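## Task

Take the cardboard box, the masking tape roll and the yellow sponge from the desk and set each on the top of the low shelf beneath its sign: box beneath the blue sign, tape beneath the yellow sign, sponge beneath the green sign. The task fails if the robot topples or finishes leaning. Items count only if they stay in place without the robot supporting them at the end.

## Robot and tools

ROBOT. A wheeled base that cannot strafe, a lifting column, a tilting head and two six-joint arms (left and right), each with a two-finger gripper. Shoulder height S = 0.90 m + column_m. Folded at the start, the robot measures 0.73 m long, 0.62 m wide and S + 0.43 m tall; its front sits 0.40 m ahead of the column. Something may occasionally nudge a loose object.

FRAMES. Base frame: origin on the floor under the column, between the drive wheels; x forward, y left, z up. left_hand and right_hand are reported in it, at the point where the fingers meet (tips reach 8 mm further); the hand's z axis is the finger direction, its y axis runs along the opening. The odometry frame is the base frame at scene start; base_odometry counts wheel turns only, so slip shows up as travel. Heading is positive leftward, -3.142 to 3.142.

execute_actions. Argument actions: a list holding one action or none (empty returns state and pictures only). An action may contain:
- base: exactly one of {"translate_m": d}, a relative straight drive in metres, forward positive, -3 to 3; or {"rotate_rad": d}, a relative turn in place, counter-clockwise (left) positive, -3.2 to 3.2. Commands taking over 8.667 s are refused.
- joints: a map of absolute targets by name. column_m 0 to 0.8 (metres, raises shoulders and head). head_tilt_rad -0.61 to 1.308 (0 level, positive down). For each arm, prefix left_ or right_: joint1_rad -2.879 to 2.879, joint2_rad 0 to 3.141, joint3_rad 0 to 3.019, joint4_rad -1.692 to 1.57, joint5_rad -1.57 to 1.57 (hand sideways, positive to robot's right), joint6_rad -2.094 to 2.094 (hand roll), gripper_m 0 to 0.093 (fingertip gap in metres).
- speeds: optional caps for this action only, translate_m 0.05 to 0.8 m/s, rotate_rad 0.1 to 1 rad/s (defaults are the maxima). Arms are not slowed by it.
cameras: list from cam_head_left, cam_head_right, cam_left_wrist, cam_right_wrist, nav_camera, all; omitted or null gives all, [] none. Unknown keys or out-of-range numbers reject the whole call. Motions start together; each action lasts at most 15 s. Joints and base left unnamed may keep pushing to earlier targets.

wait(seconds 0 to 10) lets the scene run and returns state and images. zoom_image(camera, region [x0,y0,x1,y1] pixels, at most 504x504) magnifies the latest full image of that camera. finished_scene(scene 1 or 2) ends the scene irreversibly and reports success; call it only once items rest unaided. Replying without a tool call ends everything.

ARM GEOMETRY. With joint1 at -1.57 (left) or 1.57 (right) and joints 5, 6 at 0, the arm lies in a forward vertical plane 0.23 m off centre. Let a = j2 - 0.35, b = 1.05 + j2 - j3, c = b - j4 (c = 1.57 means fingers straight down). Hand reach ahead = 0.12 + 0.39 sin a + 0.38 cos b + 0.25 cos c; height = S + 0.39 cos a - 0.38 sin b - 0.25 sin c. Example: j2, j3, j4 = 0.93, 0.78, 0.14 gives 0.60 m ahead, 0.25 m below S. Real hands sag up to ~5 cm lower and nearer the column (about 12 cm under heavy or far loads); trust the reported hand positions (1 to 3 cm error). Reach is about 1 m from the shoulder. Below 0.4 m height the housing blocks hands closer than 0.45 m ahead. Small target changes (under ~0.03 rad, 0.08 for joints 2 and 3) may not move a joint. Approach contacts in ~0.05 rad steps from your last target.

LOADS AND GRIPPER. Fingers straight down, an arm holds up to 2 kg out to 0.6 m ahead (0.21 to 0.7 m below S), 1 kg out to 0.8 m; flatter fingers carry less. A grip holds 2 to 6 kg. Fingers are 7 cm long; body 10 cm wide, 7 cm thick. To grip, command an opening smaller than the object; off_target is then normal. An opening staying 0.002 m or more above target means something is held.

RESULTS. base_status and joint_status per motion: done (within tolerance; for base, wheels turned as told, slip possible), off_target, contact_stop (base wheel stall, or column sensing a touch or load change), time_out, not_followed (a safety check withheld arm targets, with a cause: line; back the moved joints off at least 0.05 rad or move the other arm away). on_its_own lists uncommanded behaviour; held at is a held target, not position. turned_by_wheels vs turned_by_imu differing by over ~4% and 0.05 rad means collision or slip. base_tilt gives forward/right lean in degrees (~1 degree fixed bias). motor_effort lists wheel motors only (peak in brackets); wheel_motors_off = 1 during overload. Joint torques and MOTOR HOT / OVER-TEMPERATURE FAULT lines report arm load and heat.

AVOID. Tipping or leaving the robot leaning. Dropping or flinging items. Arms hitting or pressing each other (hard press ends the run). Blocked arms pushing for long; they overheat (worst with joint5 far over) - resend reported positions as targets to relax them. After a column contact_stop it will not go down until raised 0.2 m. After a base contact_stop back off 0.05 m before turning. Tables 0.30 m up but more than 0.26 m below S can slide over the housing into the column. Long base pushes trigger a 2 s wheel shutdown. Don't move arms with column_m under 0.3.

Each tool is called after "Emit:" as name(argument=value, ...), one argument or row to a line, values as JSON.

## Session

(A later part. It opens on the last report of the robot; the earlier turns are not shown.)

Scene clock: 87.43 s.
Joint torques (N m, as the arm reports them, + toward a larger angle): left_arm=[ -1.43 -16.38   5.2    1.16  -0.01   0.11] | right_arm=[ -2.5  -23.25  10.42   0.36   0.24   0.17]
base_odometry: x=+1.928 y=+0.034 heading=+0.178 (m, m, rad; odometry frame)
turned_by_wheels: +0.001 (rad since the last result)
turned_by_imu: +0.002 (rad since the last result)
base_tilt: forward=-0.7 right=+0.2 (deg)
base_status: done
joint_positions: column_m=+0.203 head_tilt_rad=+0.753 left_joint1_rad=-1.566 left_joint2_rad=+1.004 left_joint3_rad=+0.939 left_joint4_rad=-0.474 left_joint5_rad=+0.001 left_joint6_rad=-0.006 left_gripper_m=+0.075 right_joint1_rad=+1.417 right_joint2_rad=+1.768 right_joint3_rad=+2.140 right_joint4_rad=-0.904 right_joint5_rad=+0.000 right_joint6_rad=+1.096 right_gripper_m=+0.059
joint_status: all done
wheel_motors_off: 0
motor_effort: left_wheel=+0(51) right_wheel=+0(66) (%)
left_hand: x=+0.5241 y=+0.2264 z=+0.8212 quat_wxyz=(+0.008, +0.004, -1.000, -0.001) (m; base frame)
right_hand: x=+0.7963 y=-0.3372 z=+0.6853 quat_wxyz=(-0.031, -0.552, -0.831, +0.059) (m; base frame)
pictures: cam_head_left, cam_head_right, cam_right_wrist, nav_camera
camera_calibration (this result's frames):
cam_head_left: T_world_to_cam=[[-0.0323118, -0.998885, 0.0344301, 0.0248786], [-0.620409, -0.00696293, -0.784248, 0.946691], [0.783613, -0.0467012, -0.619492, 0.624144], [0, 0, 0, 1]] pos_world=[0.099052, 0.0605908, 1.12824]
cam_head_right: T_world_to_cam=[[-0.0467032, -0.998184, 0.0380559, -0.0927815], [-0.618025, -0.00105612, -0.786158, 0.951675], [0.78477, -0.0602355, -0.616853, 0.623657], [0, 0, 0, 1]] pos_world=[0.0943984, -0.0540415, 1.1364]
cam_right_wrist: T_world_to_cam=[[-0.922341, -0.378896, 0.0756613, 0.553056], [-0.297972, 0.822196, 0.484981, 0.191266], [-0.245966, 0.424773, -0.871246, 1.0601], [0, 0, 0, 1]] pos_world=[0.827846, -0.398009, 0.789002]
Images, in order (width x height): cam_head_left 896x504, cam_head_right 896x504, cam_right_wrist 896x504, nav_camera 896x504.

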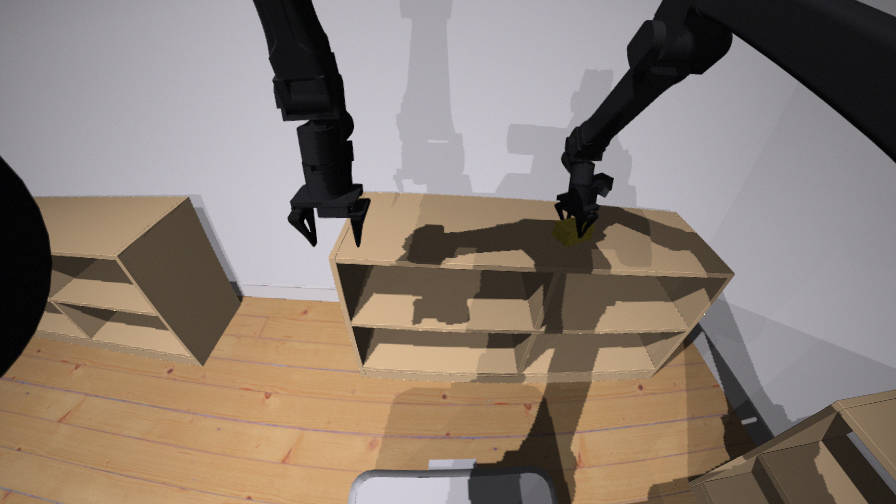

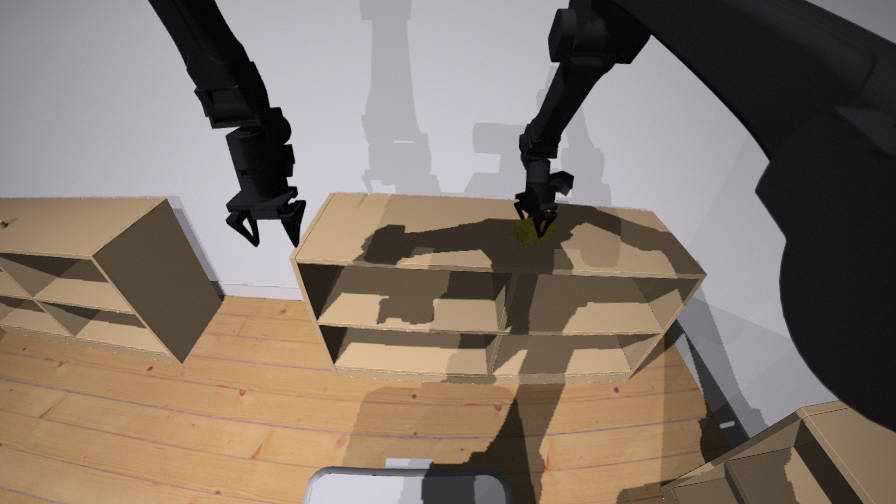

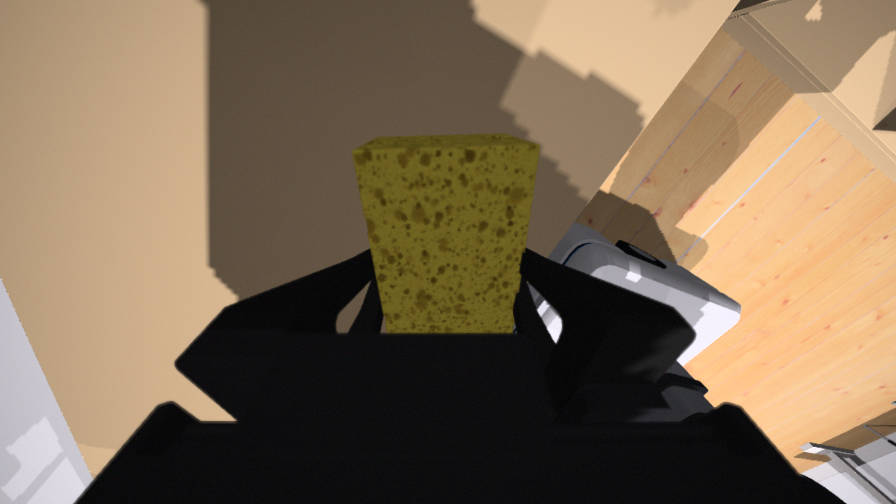

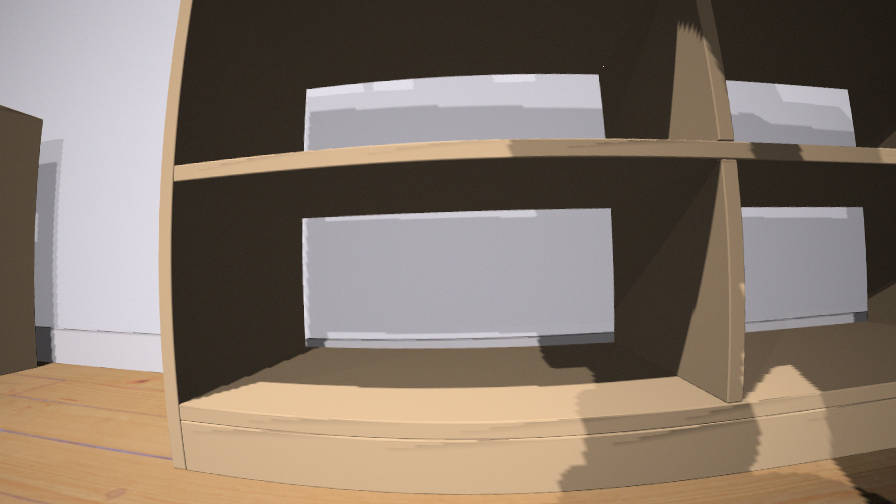

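Emit:
execute_actions(
  actions=[
    {"base":{"translate_m":0.07},"joints":{"column_m":0.178}},
  ],
  cameras=["cam_head_left","cam_head_right","cam_right_wrist"],
)

Scene clock: 88.90 s.
Joint torques (N m, as the arm reports them, + toward a larger angle): left_arm=[ -1.73 -15.92   5.07   0.97   0.01   0.09] | right_arm=[ -2.68 -24.1   10.59   0.45   0.26   0.17]
base_odometry: x=+1.997 y=+0.047 heading=+0.179 (m, m, rad; odometry frame)
turned_by_wheels: +0.000 (rad since the last result)
turned_by_imu: +0.000 (rad since the last result)
base_tilt: forward=-0.6 right=+0.2 (deg)
base_status: done
joint_positions: column_m=+0.178 head_tilt_rad=+0.753 left_joint1_rad=-1.566 left_joint2_rad=+1.004 left_joint3_rad=+0.941 left_joint4_rad=-0.474 left_joint5_rad=+0.001 left_joint6_rad=-0.006 left_gripper_m=+0.075 right_joint1_rad=+1.417 right_joint2_rad=+1.768 right_joint3_rad=+2.140 right_joint4_rad=-0.904 right_joint5_rad=+0.000 right_joint6_rad=+1.096 right_gripper_m=+0.059
joint_status: all done
wheel_motors_off: 0
motor_effort: left_wheel=+1(31) right_wheel=+0(35) (%)
left_hand: x=+0.5254 y=+0.2264 z=+0.7966 quat_wxyz=(+0.007, +0.004, -1.000, -0.001) (m; base frame)
right_hand: x=+0.7961 y=-0.3373 z=+0.6601 quat_wxyz=(-0.031, -0.552, -0.831, +0.059) (m; base frame)
pictures: cam_head_left, cam_head_right, cam_right_wrist
camera_calibration (this result's frames):
cam_head_left: T_world_to_cam=[[-0.032308, -0.998885, 0.0344336, 0.0257353], [-0.620495, -0.00696293, -0.78418, 0.927004], [0.783545, -0.0467012, -0.619578, 0.608755], [0, 0, 0, 1]] pos_world=[0.0990453, 0.0605908, 1.10322]
cam_head_right: T_world_to_cam=[[-0.046699, -0.998184, 0.038061, -0.091836], [-0.618111, -0.00105612, -0.78609, 0.93194], [0.784702, -0.0602355, -0.616939, 0.608335], [0, 0, 0, 1]] pos_world=[0.0943926, -0.0540415, 1.11139]
cam_right_wrist: T_world_to_cam=[[-0.922332, -0.378851, 0.075998, 0.554593], [-0.297748, 0.822197, 0.485117, 0.203219], [-0.246273, 0.424811, -0.87114, 1.03824], [0, 0, 0, 1]] pos_world=[0.827718, -0.398036, 0.763724]
Images, in order (width x height): cam_head_left 896x504, cam_head_right 896x504, cam_right_wrist 896x504.

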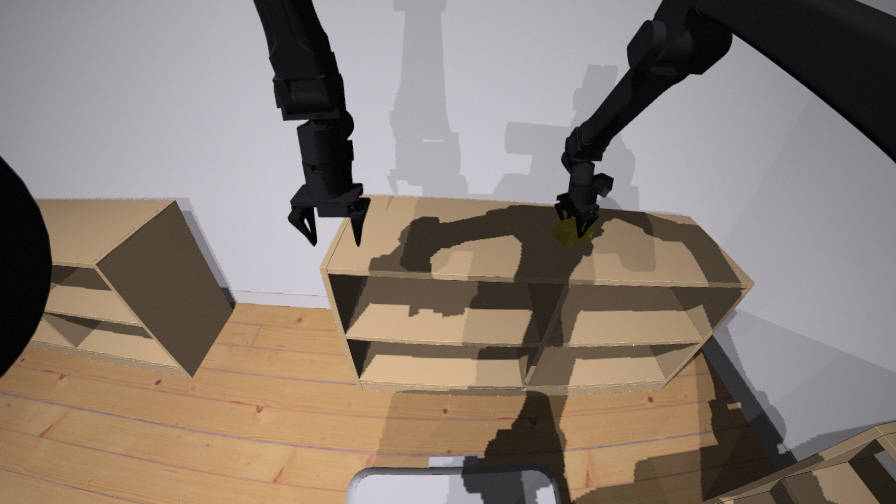

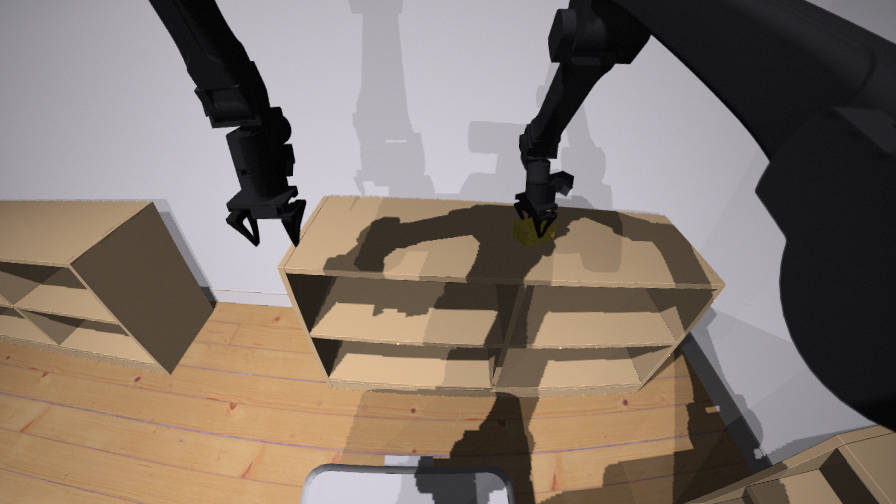

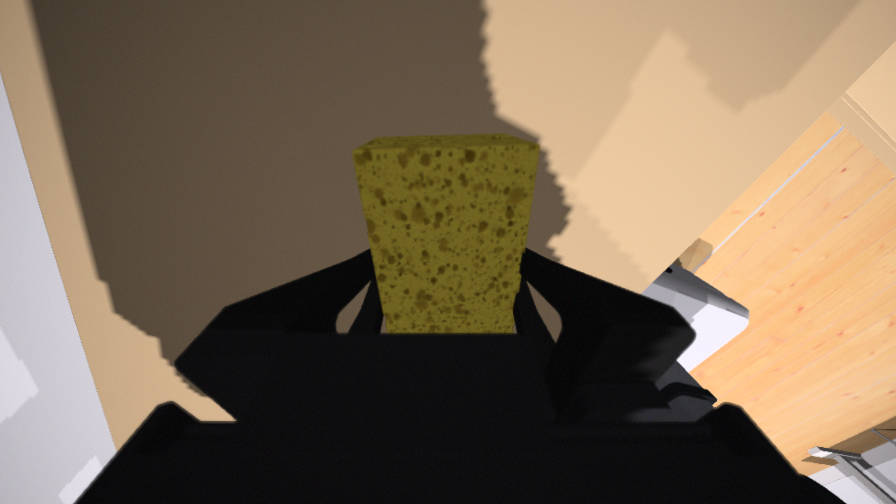

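Emit:
zoom_image(
  camera="cam_head_left",
  region=[520, 190, 640, 270],
)

Emit:
execute_actions(
  actions=[
    {"joints":{"column_m":0.167}},
  ],
  cameras=["cam_head_left","cam_right_wrist"],
)

Emit:
zoom_image(
  camera="cam_head_left",
  region=[520, 190, 640, 270],
)

Region (520, 190, 640, 270) of cam_head_left's 896x504 image, scaled by 4.200, with more detail than that image has.

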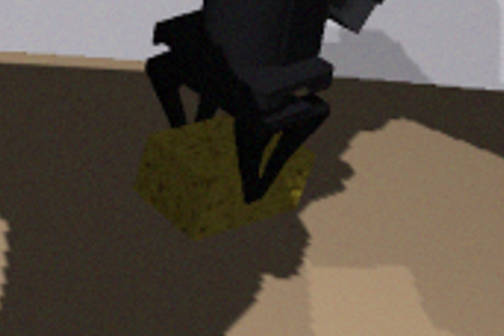

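Scene clock: 90.17 s.
Joint torques (N m, as the arm reports them, + toward a larger angle): left_arm=[ -1.19 -15.86   4.98   0.91   0.06   0.09] | right_arm=[ -2.8  -24.25  10.27   0.31   0.18   0.18]
base_odometry: x=+1.997 y=+0.047 heading=+0.179 (m, m, rad; odometry frame)
turned_by_wheels: +0.000 (rad since the last result)
turned_by_imu: +0.000 (rad since the last result)
base_tilt: forward=-0.6 right=+0.3 (deg)
base_status: not commanded
joint_positions: column_m=+0.167 head_tilt_rad=+0.753 left_joint1_rad=-1.566 left_joint2_rad=+1.004 left_joint3_rad=+0.941 left_joint4_rad=-0.474 left_joint5_rad=+0.001 left_joint6_rad=-0.006 left_gripper_m=+0.075 right_joint1_rad=+1.417 right_joint2_rad=+1.767 right_joint3_rad=+2.141 right_joint4_rad=-0.904 right_joint5_rad=+0.001 right_joint6_rad=+1.096 right_gripper_m=+0.059
joint_status: all done
wheel_motors_off: 0
motor_effort: left_wheel=+1(2) right_wheel=-1(2) (%)
left_hand: x=+0.5254 y=+0.2264 z=+0.7856 quat_wxyz=(+0.007, +0.004, -1.000, -0.001) (m; base frame)
right_hand: x=+0.7970 y=-0.3373 z=+0.6502 quat_wxyz=(-0.032, -0.552, -0.831, +0.059) (m; base frame)
pictures: cam_head_left, cam_right_wrist
camera_calibration (this result's frames):
cam_head_left: T_world_to_cam=[[-0.032308, -0.998885, 0.0344336, 0.0261132], [-0.620495, -0.00696293, -0.78418, 0.918398], [0.783545, -0.0467012, -0.619578, 0.601956], [0, 0, 0, 1]] pos_world=[0.0990453, 0.0605908, 1.09225]
cam_right_wrist: T_world_to_cam=[[-0.92252, -0.378669, 0.0746125, 0.557302], [-0.298555, 0.822675, 0.483808, 0.209978], [-0.244585, 0.424047, -0.871988, 1.02887], [0, 0, 0, 1]] pos_world=[0.828458, -0.398, 0.753991]
Images, in order (width x height): cam_head_left 896x504, cam_right_wrist 896x504.

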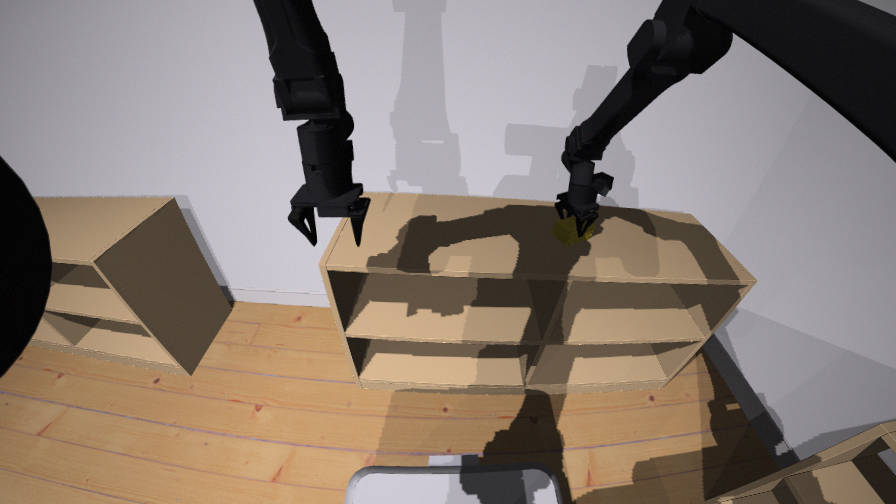

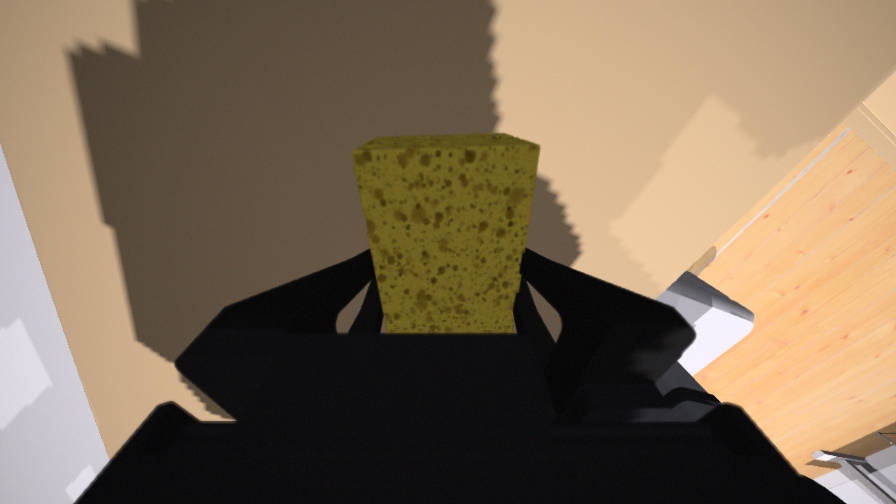

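Region (520, 190, 640, 270) of cam_head_left's 896x504 image, scaled by 4.200, with more detail than that image has.

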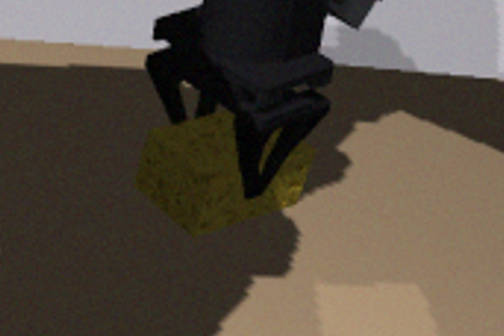

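Touchdown (joints shifted slightly). Releasing.

Emit:
execute_actions(
  actions=[
    {"joints":{"right_gripper_m":0.093}},
  ],
  cameras=["cam_right_wrist"],
)

Emit:
execute_actions(
  actions=[
    {"joints":{"column_m":0.215,"head_tilt_rad":0.5}},
  ],
)

Scene clock: 90.83 s.
Joint torques (N m, as the arm reports them, + toward a larger angle): left_arm=[ -1.3  -16.     5.03   1.12   0.03   0.11] | right_arm=[ -3.13 -23.77  10.3    0.07   0.2    0.18]
base_odometry: x=+1.997 y=+0.047 heading=+0.179 (m, m, rad; odometry frame)
turned_by_wheels: +0.000 (rad since the last result)
turned_by_imu: +0.000 (rad since the last result)
base_tilt: forward=-0.7 right=+0.2 (deg)
base_status: not commanded
joint_positions: column_m=+0.167 head_tilt_rad=+0.753 left_joint1_rad=-1.566 left_joint2_rad=+1.004 left_joint3_rad=+0.941 left_joint4_rad=-0.474 left_joint5_rad=+0.001 left_joint6_rad=-0.006 left_gripper_m=+0.075 right_joint1_rad=+1.417 right_joint2_rad=+1.767 right_joint3_rad=+2.141 right_joint4_rad=-0.904 right_joint5_rad=+0.001 right_joint6_rad=+1.096 right_gripper_m=+0.093
joint_status: all done
wheel_motors_off: 0
motor_effort: left_wheel=+1(2) right_wheel=-1(1) (%)
left_hand: x=+0.5254 y=+0.2264 z=+0.7856 quat_wxyz=(+0.007, +0.004, -1.000, -0.001) (m; base frame)
right_hand: x=+0.7969 y=-0.3373 z=+0.6500 quat_wxyz=(-0.032, -0.552, -0.831, +0.059) (m; base frame)
pictures: cam_right_wrist
camera_calibration (this result's frames):
cam_right_wrist: T_world_to_cam=[[-0.922511, -0.378624, 0.0749492, 0.556951], [-0.298331, 0.822676, 0.483945, 0.209804], [-0.244892, 0.424085, -0.871883, 1.0288], [0, 0, 0, 1]] pos_world=[0.828331, -0.398026, 0.753721]
Images, in order (width x height): cam_right_wrist 896x504.

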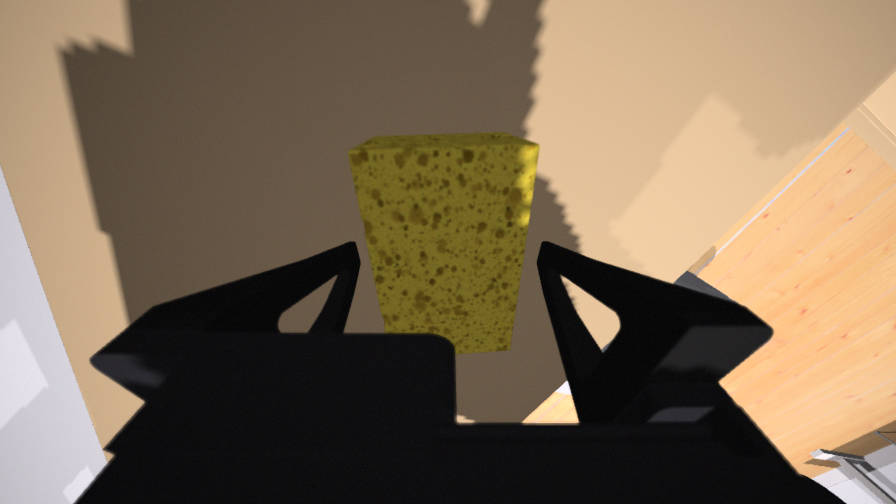

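Scene clock: 92.03 s.
Joint torques (N m, as the arm reports them, + toward a larger angle): left_arm=[ -0.71 -16.6    4.91   0.81   0.03   0.1 ] | right_arm=[ -2.71 -24.65  10.36   0.33   0.19   0.17]
base_odometry: x=+1.997 y=+0.047 heading=+0.179 (m, m, rad; odometry frame)
turned_by_wheels: +0.000 (rad since the last result)
turned_by_imu: +0.000 (rad since the last result)
base_tilt: forward=-0.7 right=+0.3 (deg)
base_status: not commanded
joint_positions: column_m=+0.215 head_tilt_rad=+0.518 left_joint1_rad=-1.566 left_joint2_rad=+1.004 left_joint3_rad=+0.941 left_joint4_rad=-0.474 left_joint5_rad=+0.001 left_joint6_rad=-0.006 left_gripper_m=+0.075 right_joint1_rad=+1.417 right_joint2_rad=+1.767 right_joint3_rad=+2.141 right_joint4_rad=-0.904 right_joint5_rad=+0.001 right_joint6_rad=+1.096 right_gripper_m=+0.093
joint_status: all done
wheel_motors_off: 0
motor_effort: left_wheel=+1(2) right_wheel=-2(1) (%)
left_hand: x=+0.5254 y=+0.2264 z=+0.8336 quat_wxyz=(+0.007, +0.004, -1.000, -0.001) (m; base frame)
right_hand: x=+0.7969 y=-0.3373 z=+0.6979 quat_wxyz=(-0.032, -0.552, -0.831, +0.059) (m; base frame)
pictures: cam_head_left, cam_head_right, cam_left_wrist, cam_right_wrist, nav_camera
camera_calibration (this result's frames):
cam_head_left: T_world_to_cam=[[-0.0394374, -0.998885, 0.0259649, 0.0349901], [-0.420858, -0.00696293, -0.9071, 1.09362], [0.906269, -0.0467012, -0.420114, 0.385965], [0, 0, 0, 1]] pos_world=[0.111849, 0.0605908, 1.15326]
cam_head_right: T_world_to_cam=[[-0.0542774, -0.998184, 0.0261419, -0.078549], [-0.418096, -0.00105612, -0.908402, 1.09787], [0.90678, -0.0602355, -0.417279, 0.385243], [0, 0, 0, 1]] pos_world=[0.105422, -0.0540415, 1.16012]
cam_left_wrist: T_world_to_cam=[[0.00318309, -0.999991, 0.00271746, 0.224457], [-0.796852, -0.000894637, 0.604175, -0.0815693], [-0.604167, -0.00408855, -0.796847, 1.1035], [0, 0, 0, 1]] pos_world=[0.600987, 0.228894, 0.927995]
cam_right_wrist: T_world_to_cam=[[-0.922511, -0.378624, 0.0749492, 0.553359], [-0.298331, 0.822676, 0.483945, 0.186613], [-0.244892, 0.424085, -0.871883, 1.07059], [0, 0, 0, 1]] pos_world=[0.828331, -0.398026, 0.801642]
Images, in order (width x height): cam_head_left 896x504, cam_head_right 896x504, cam_left_wrist 896x504, cam_right_wrist 896x504, nav_camera 896x504.

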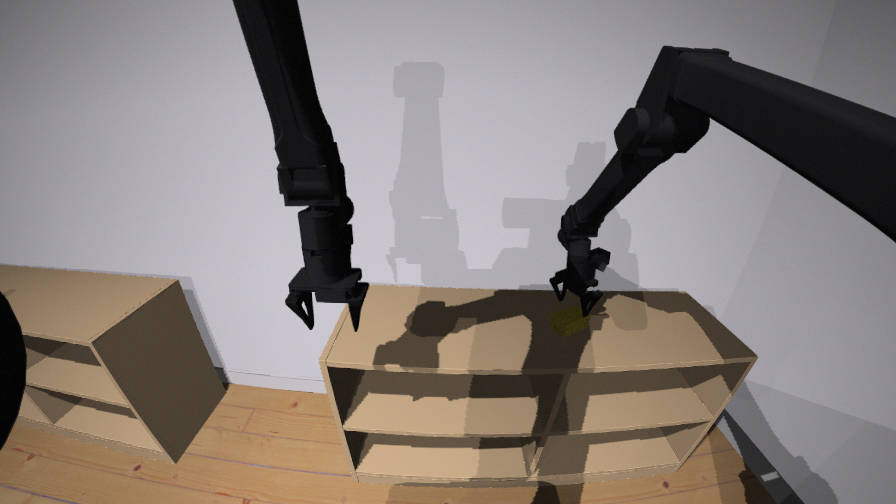

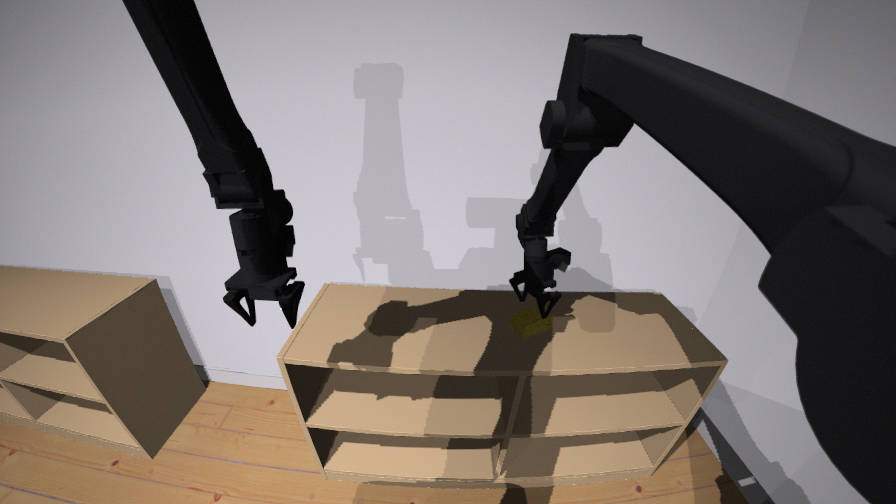

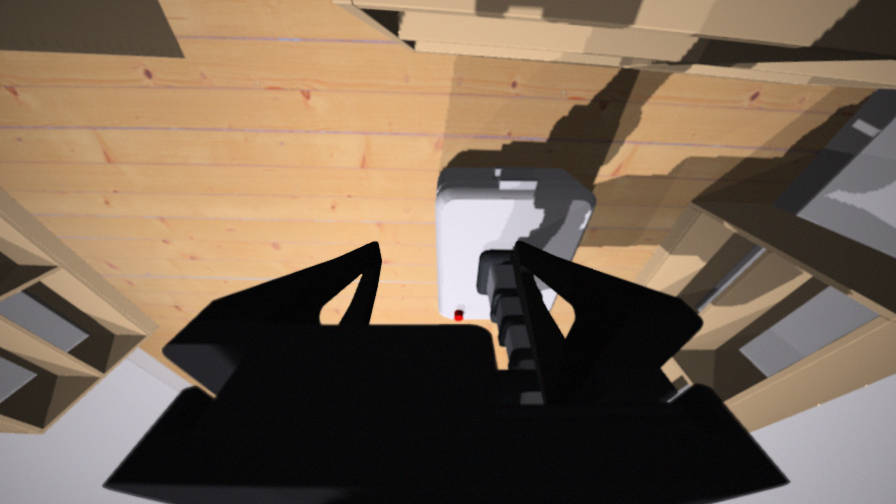

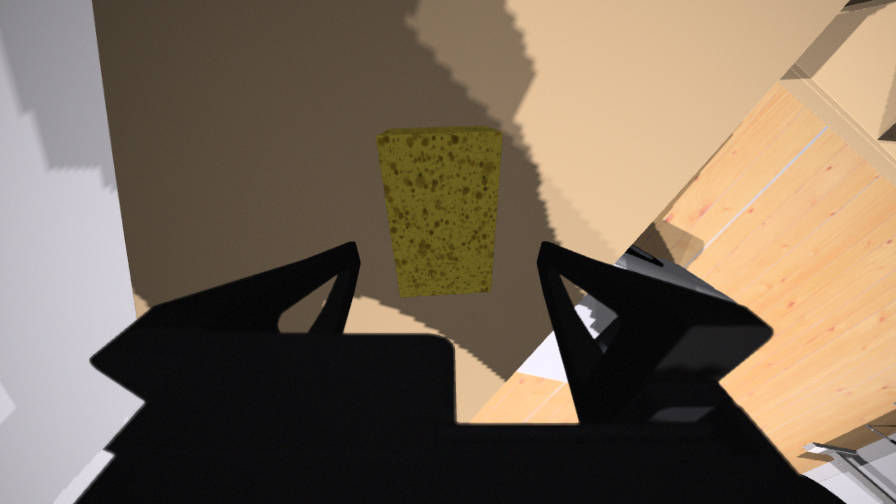

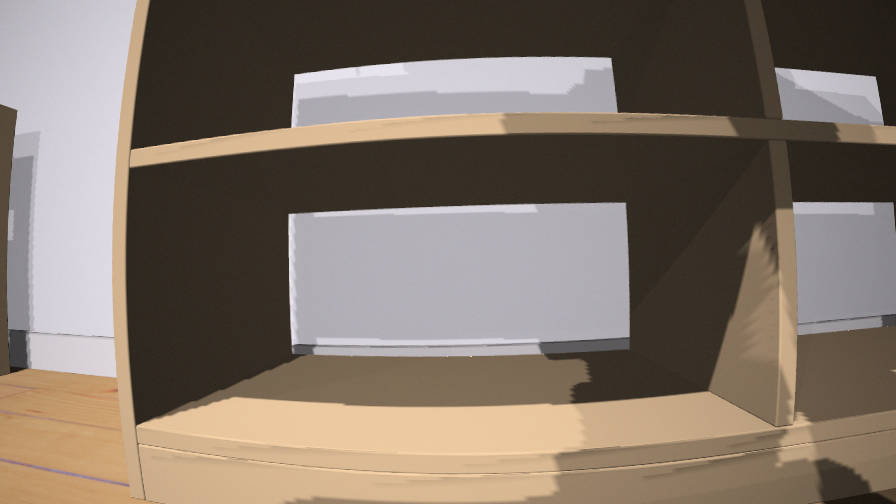

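Emit:
execute_actions(
  actions=[
    {"joints":{"left_joint5_rad":-1.0}},
  ],
  cameras=["cam_left_wrist","cam_right_wrist"],
)

Scene clock: 95.87 s.
Joint torques (N m, as the arm reports them, + toward a larger angle): left_arm=[ -0.52 -16.23   4.9    0.83  -0.66  -0.03] | right_arm=[ -2.97 -24.59  10.34   0.27   0.18   0.19]
base_odometry: x=+1.997 y=+0.047 heading=+0.179 (m, m, rad; odometry frame)
turned_by_wheels: +0.000 (rad since the last result)
turned_by_imu: -0.001 (rad since the last result)
base_tilt: forward=-0.7 right=+0.2 (deg)
base_status: not commanded
joint_positions: column_m=+0.215 head_tilt_rad=+0.518 left_joint1_rad=-1.566 left_joint2_rad=+1.004 left_joint3_rad=+0.941 left_joint4_rad=-0.474 left_joint5_rad=-0.997 left_joint6_rad=-0.006 left_gripper_m=+0.075 right_joint1_rad=+1.417 right_joint2_rad=+1.767 right_joint3_rad=+2.141 right_joint4_rad=-0.904 right_joint5_rad=+0.001 right_joint6_rad=+1.096 right_gripper_m=+0.093
joint_status: all done
wheel_motors_off: 0
motor_effort: left_wheel=+1(1) right_wheel=-2(2) (%)
left_hand: x=+0.5261 y=+0.3707 z=+0.9127 quat_wxyz=(+0.005, +0.000, -0.877, -0.480) (m; base frame)
right_hand: x=+0.7969 y=-0.3373 z=+0.6979 quat_wxyz=(-0.032, -0.552, -0.831, +0.059) (m; base frame)
pictures: cam_left_wrist, cam_right_wrist
camera_calibration (this result's frames):
cam_left_wrist: T_world_to_cam=[[-0.00963812, -0.54403, -0.839011, 0.974511], [-0.799546, -0.499703, 0.333201, 0.304996], [-0.600527, 0.674039, -0.430161, 0.57969], [0, 0, 0, 1]] pos_world=[0.601371, 0.291837, 0.96536]
cam_right_wrist: T_world_to_cam=[[-0.922511, -0.378624, 0.0749492, 0.553359], [-0.298331, 0.822676, 0.483945, 0.186613], [-0.244892, 0.424085, -0.871883, 1.07059], [0, 0, 0, 1]] pos_world=[0.828331, -0.398026, 0.801642]
Images, in order (width x height): cam_left_wrist 896x504, cam_right_wrist 896x504.

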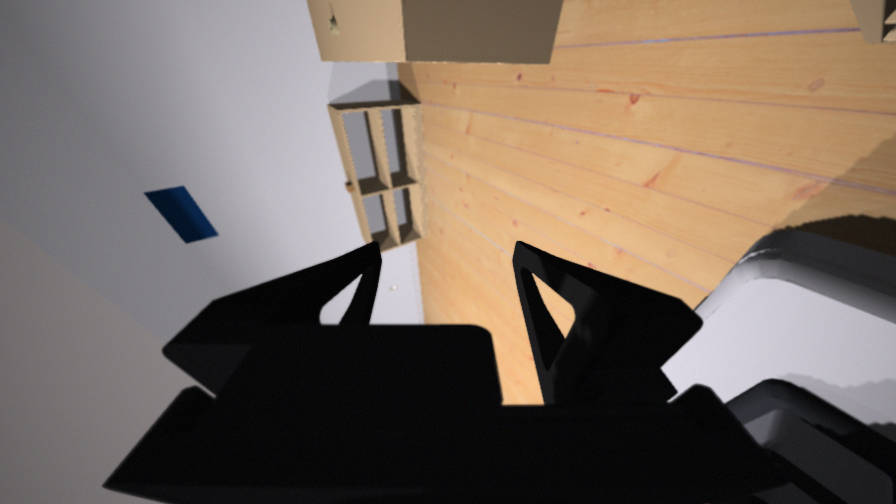

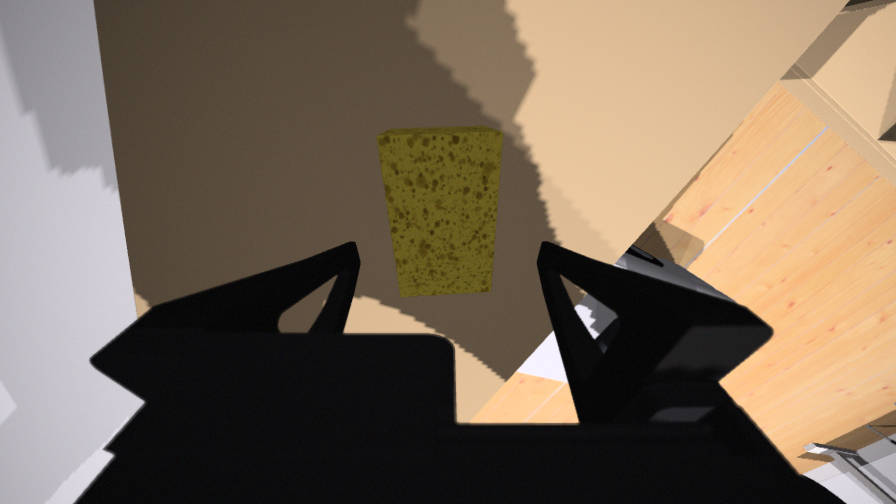

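All three objects are on their shelves (tape on yellow, box on blue, sponge on green).

Emit:
finished_scene(
  scene=1,
)

The scene is finished: the task was done.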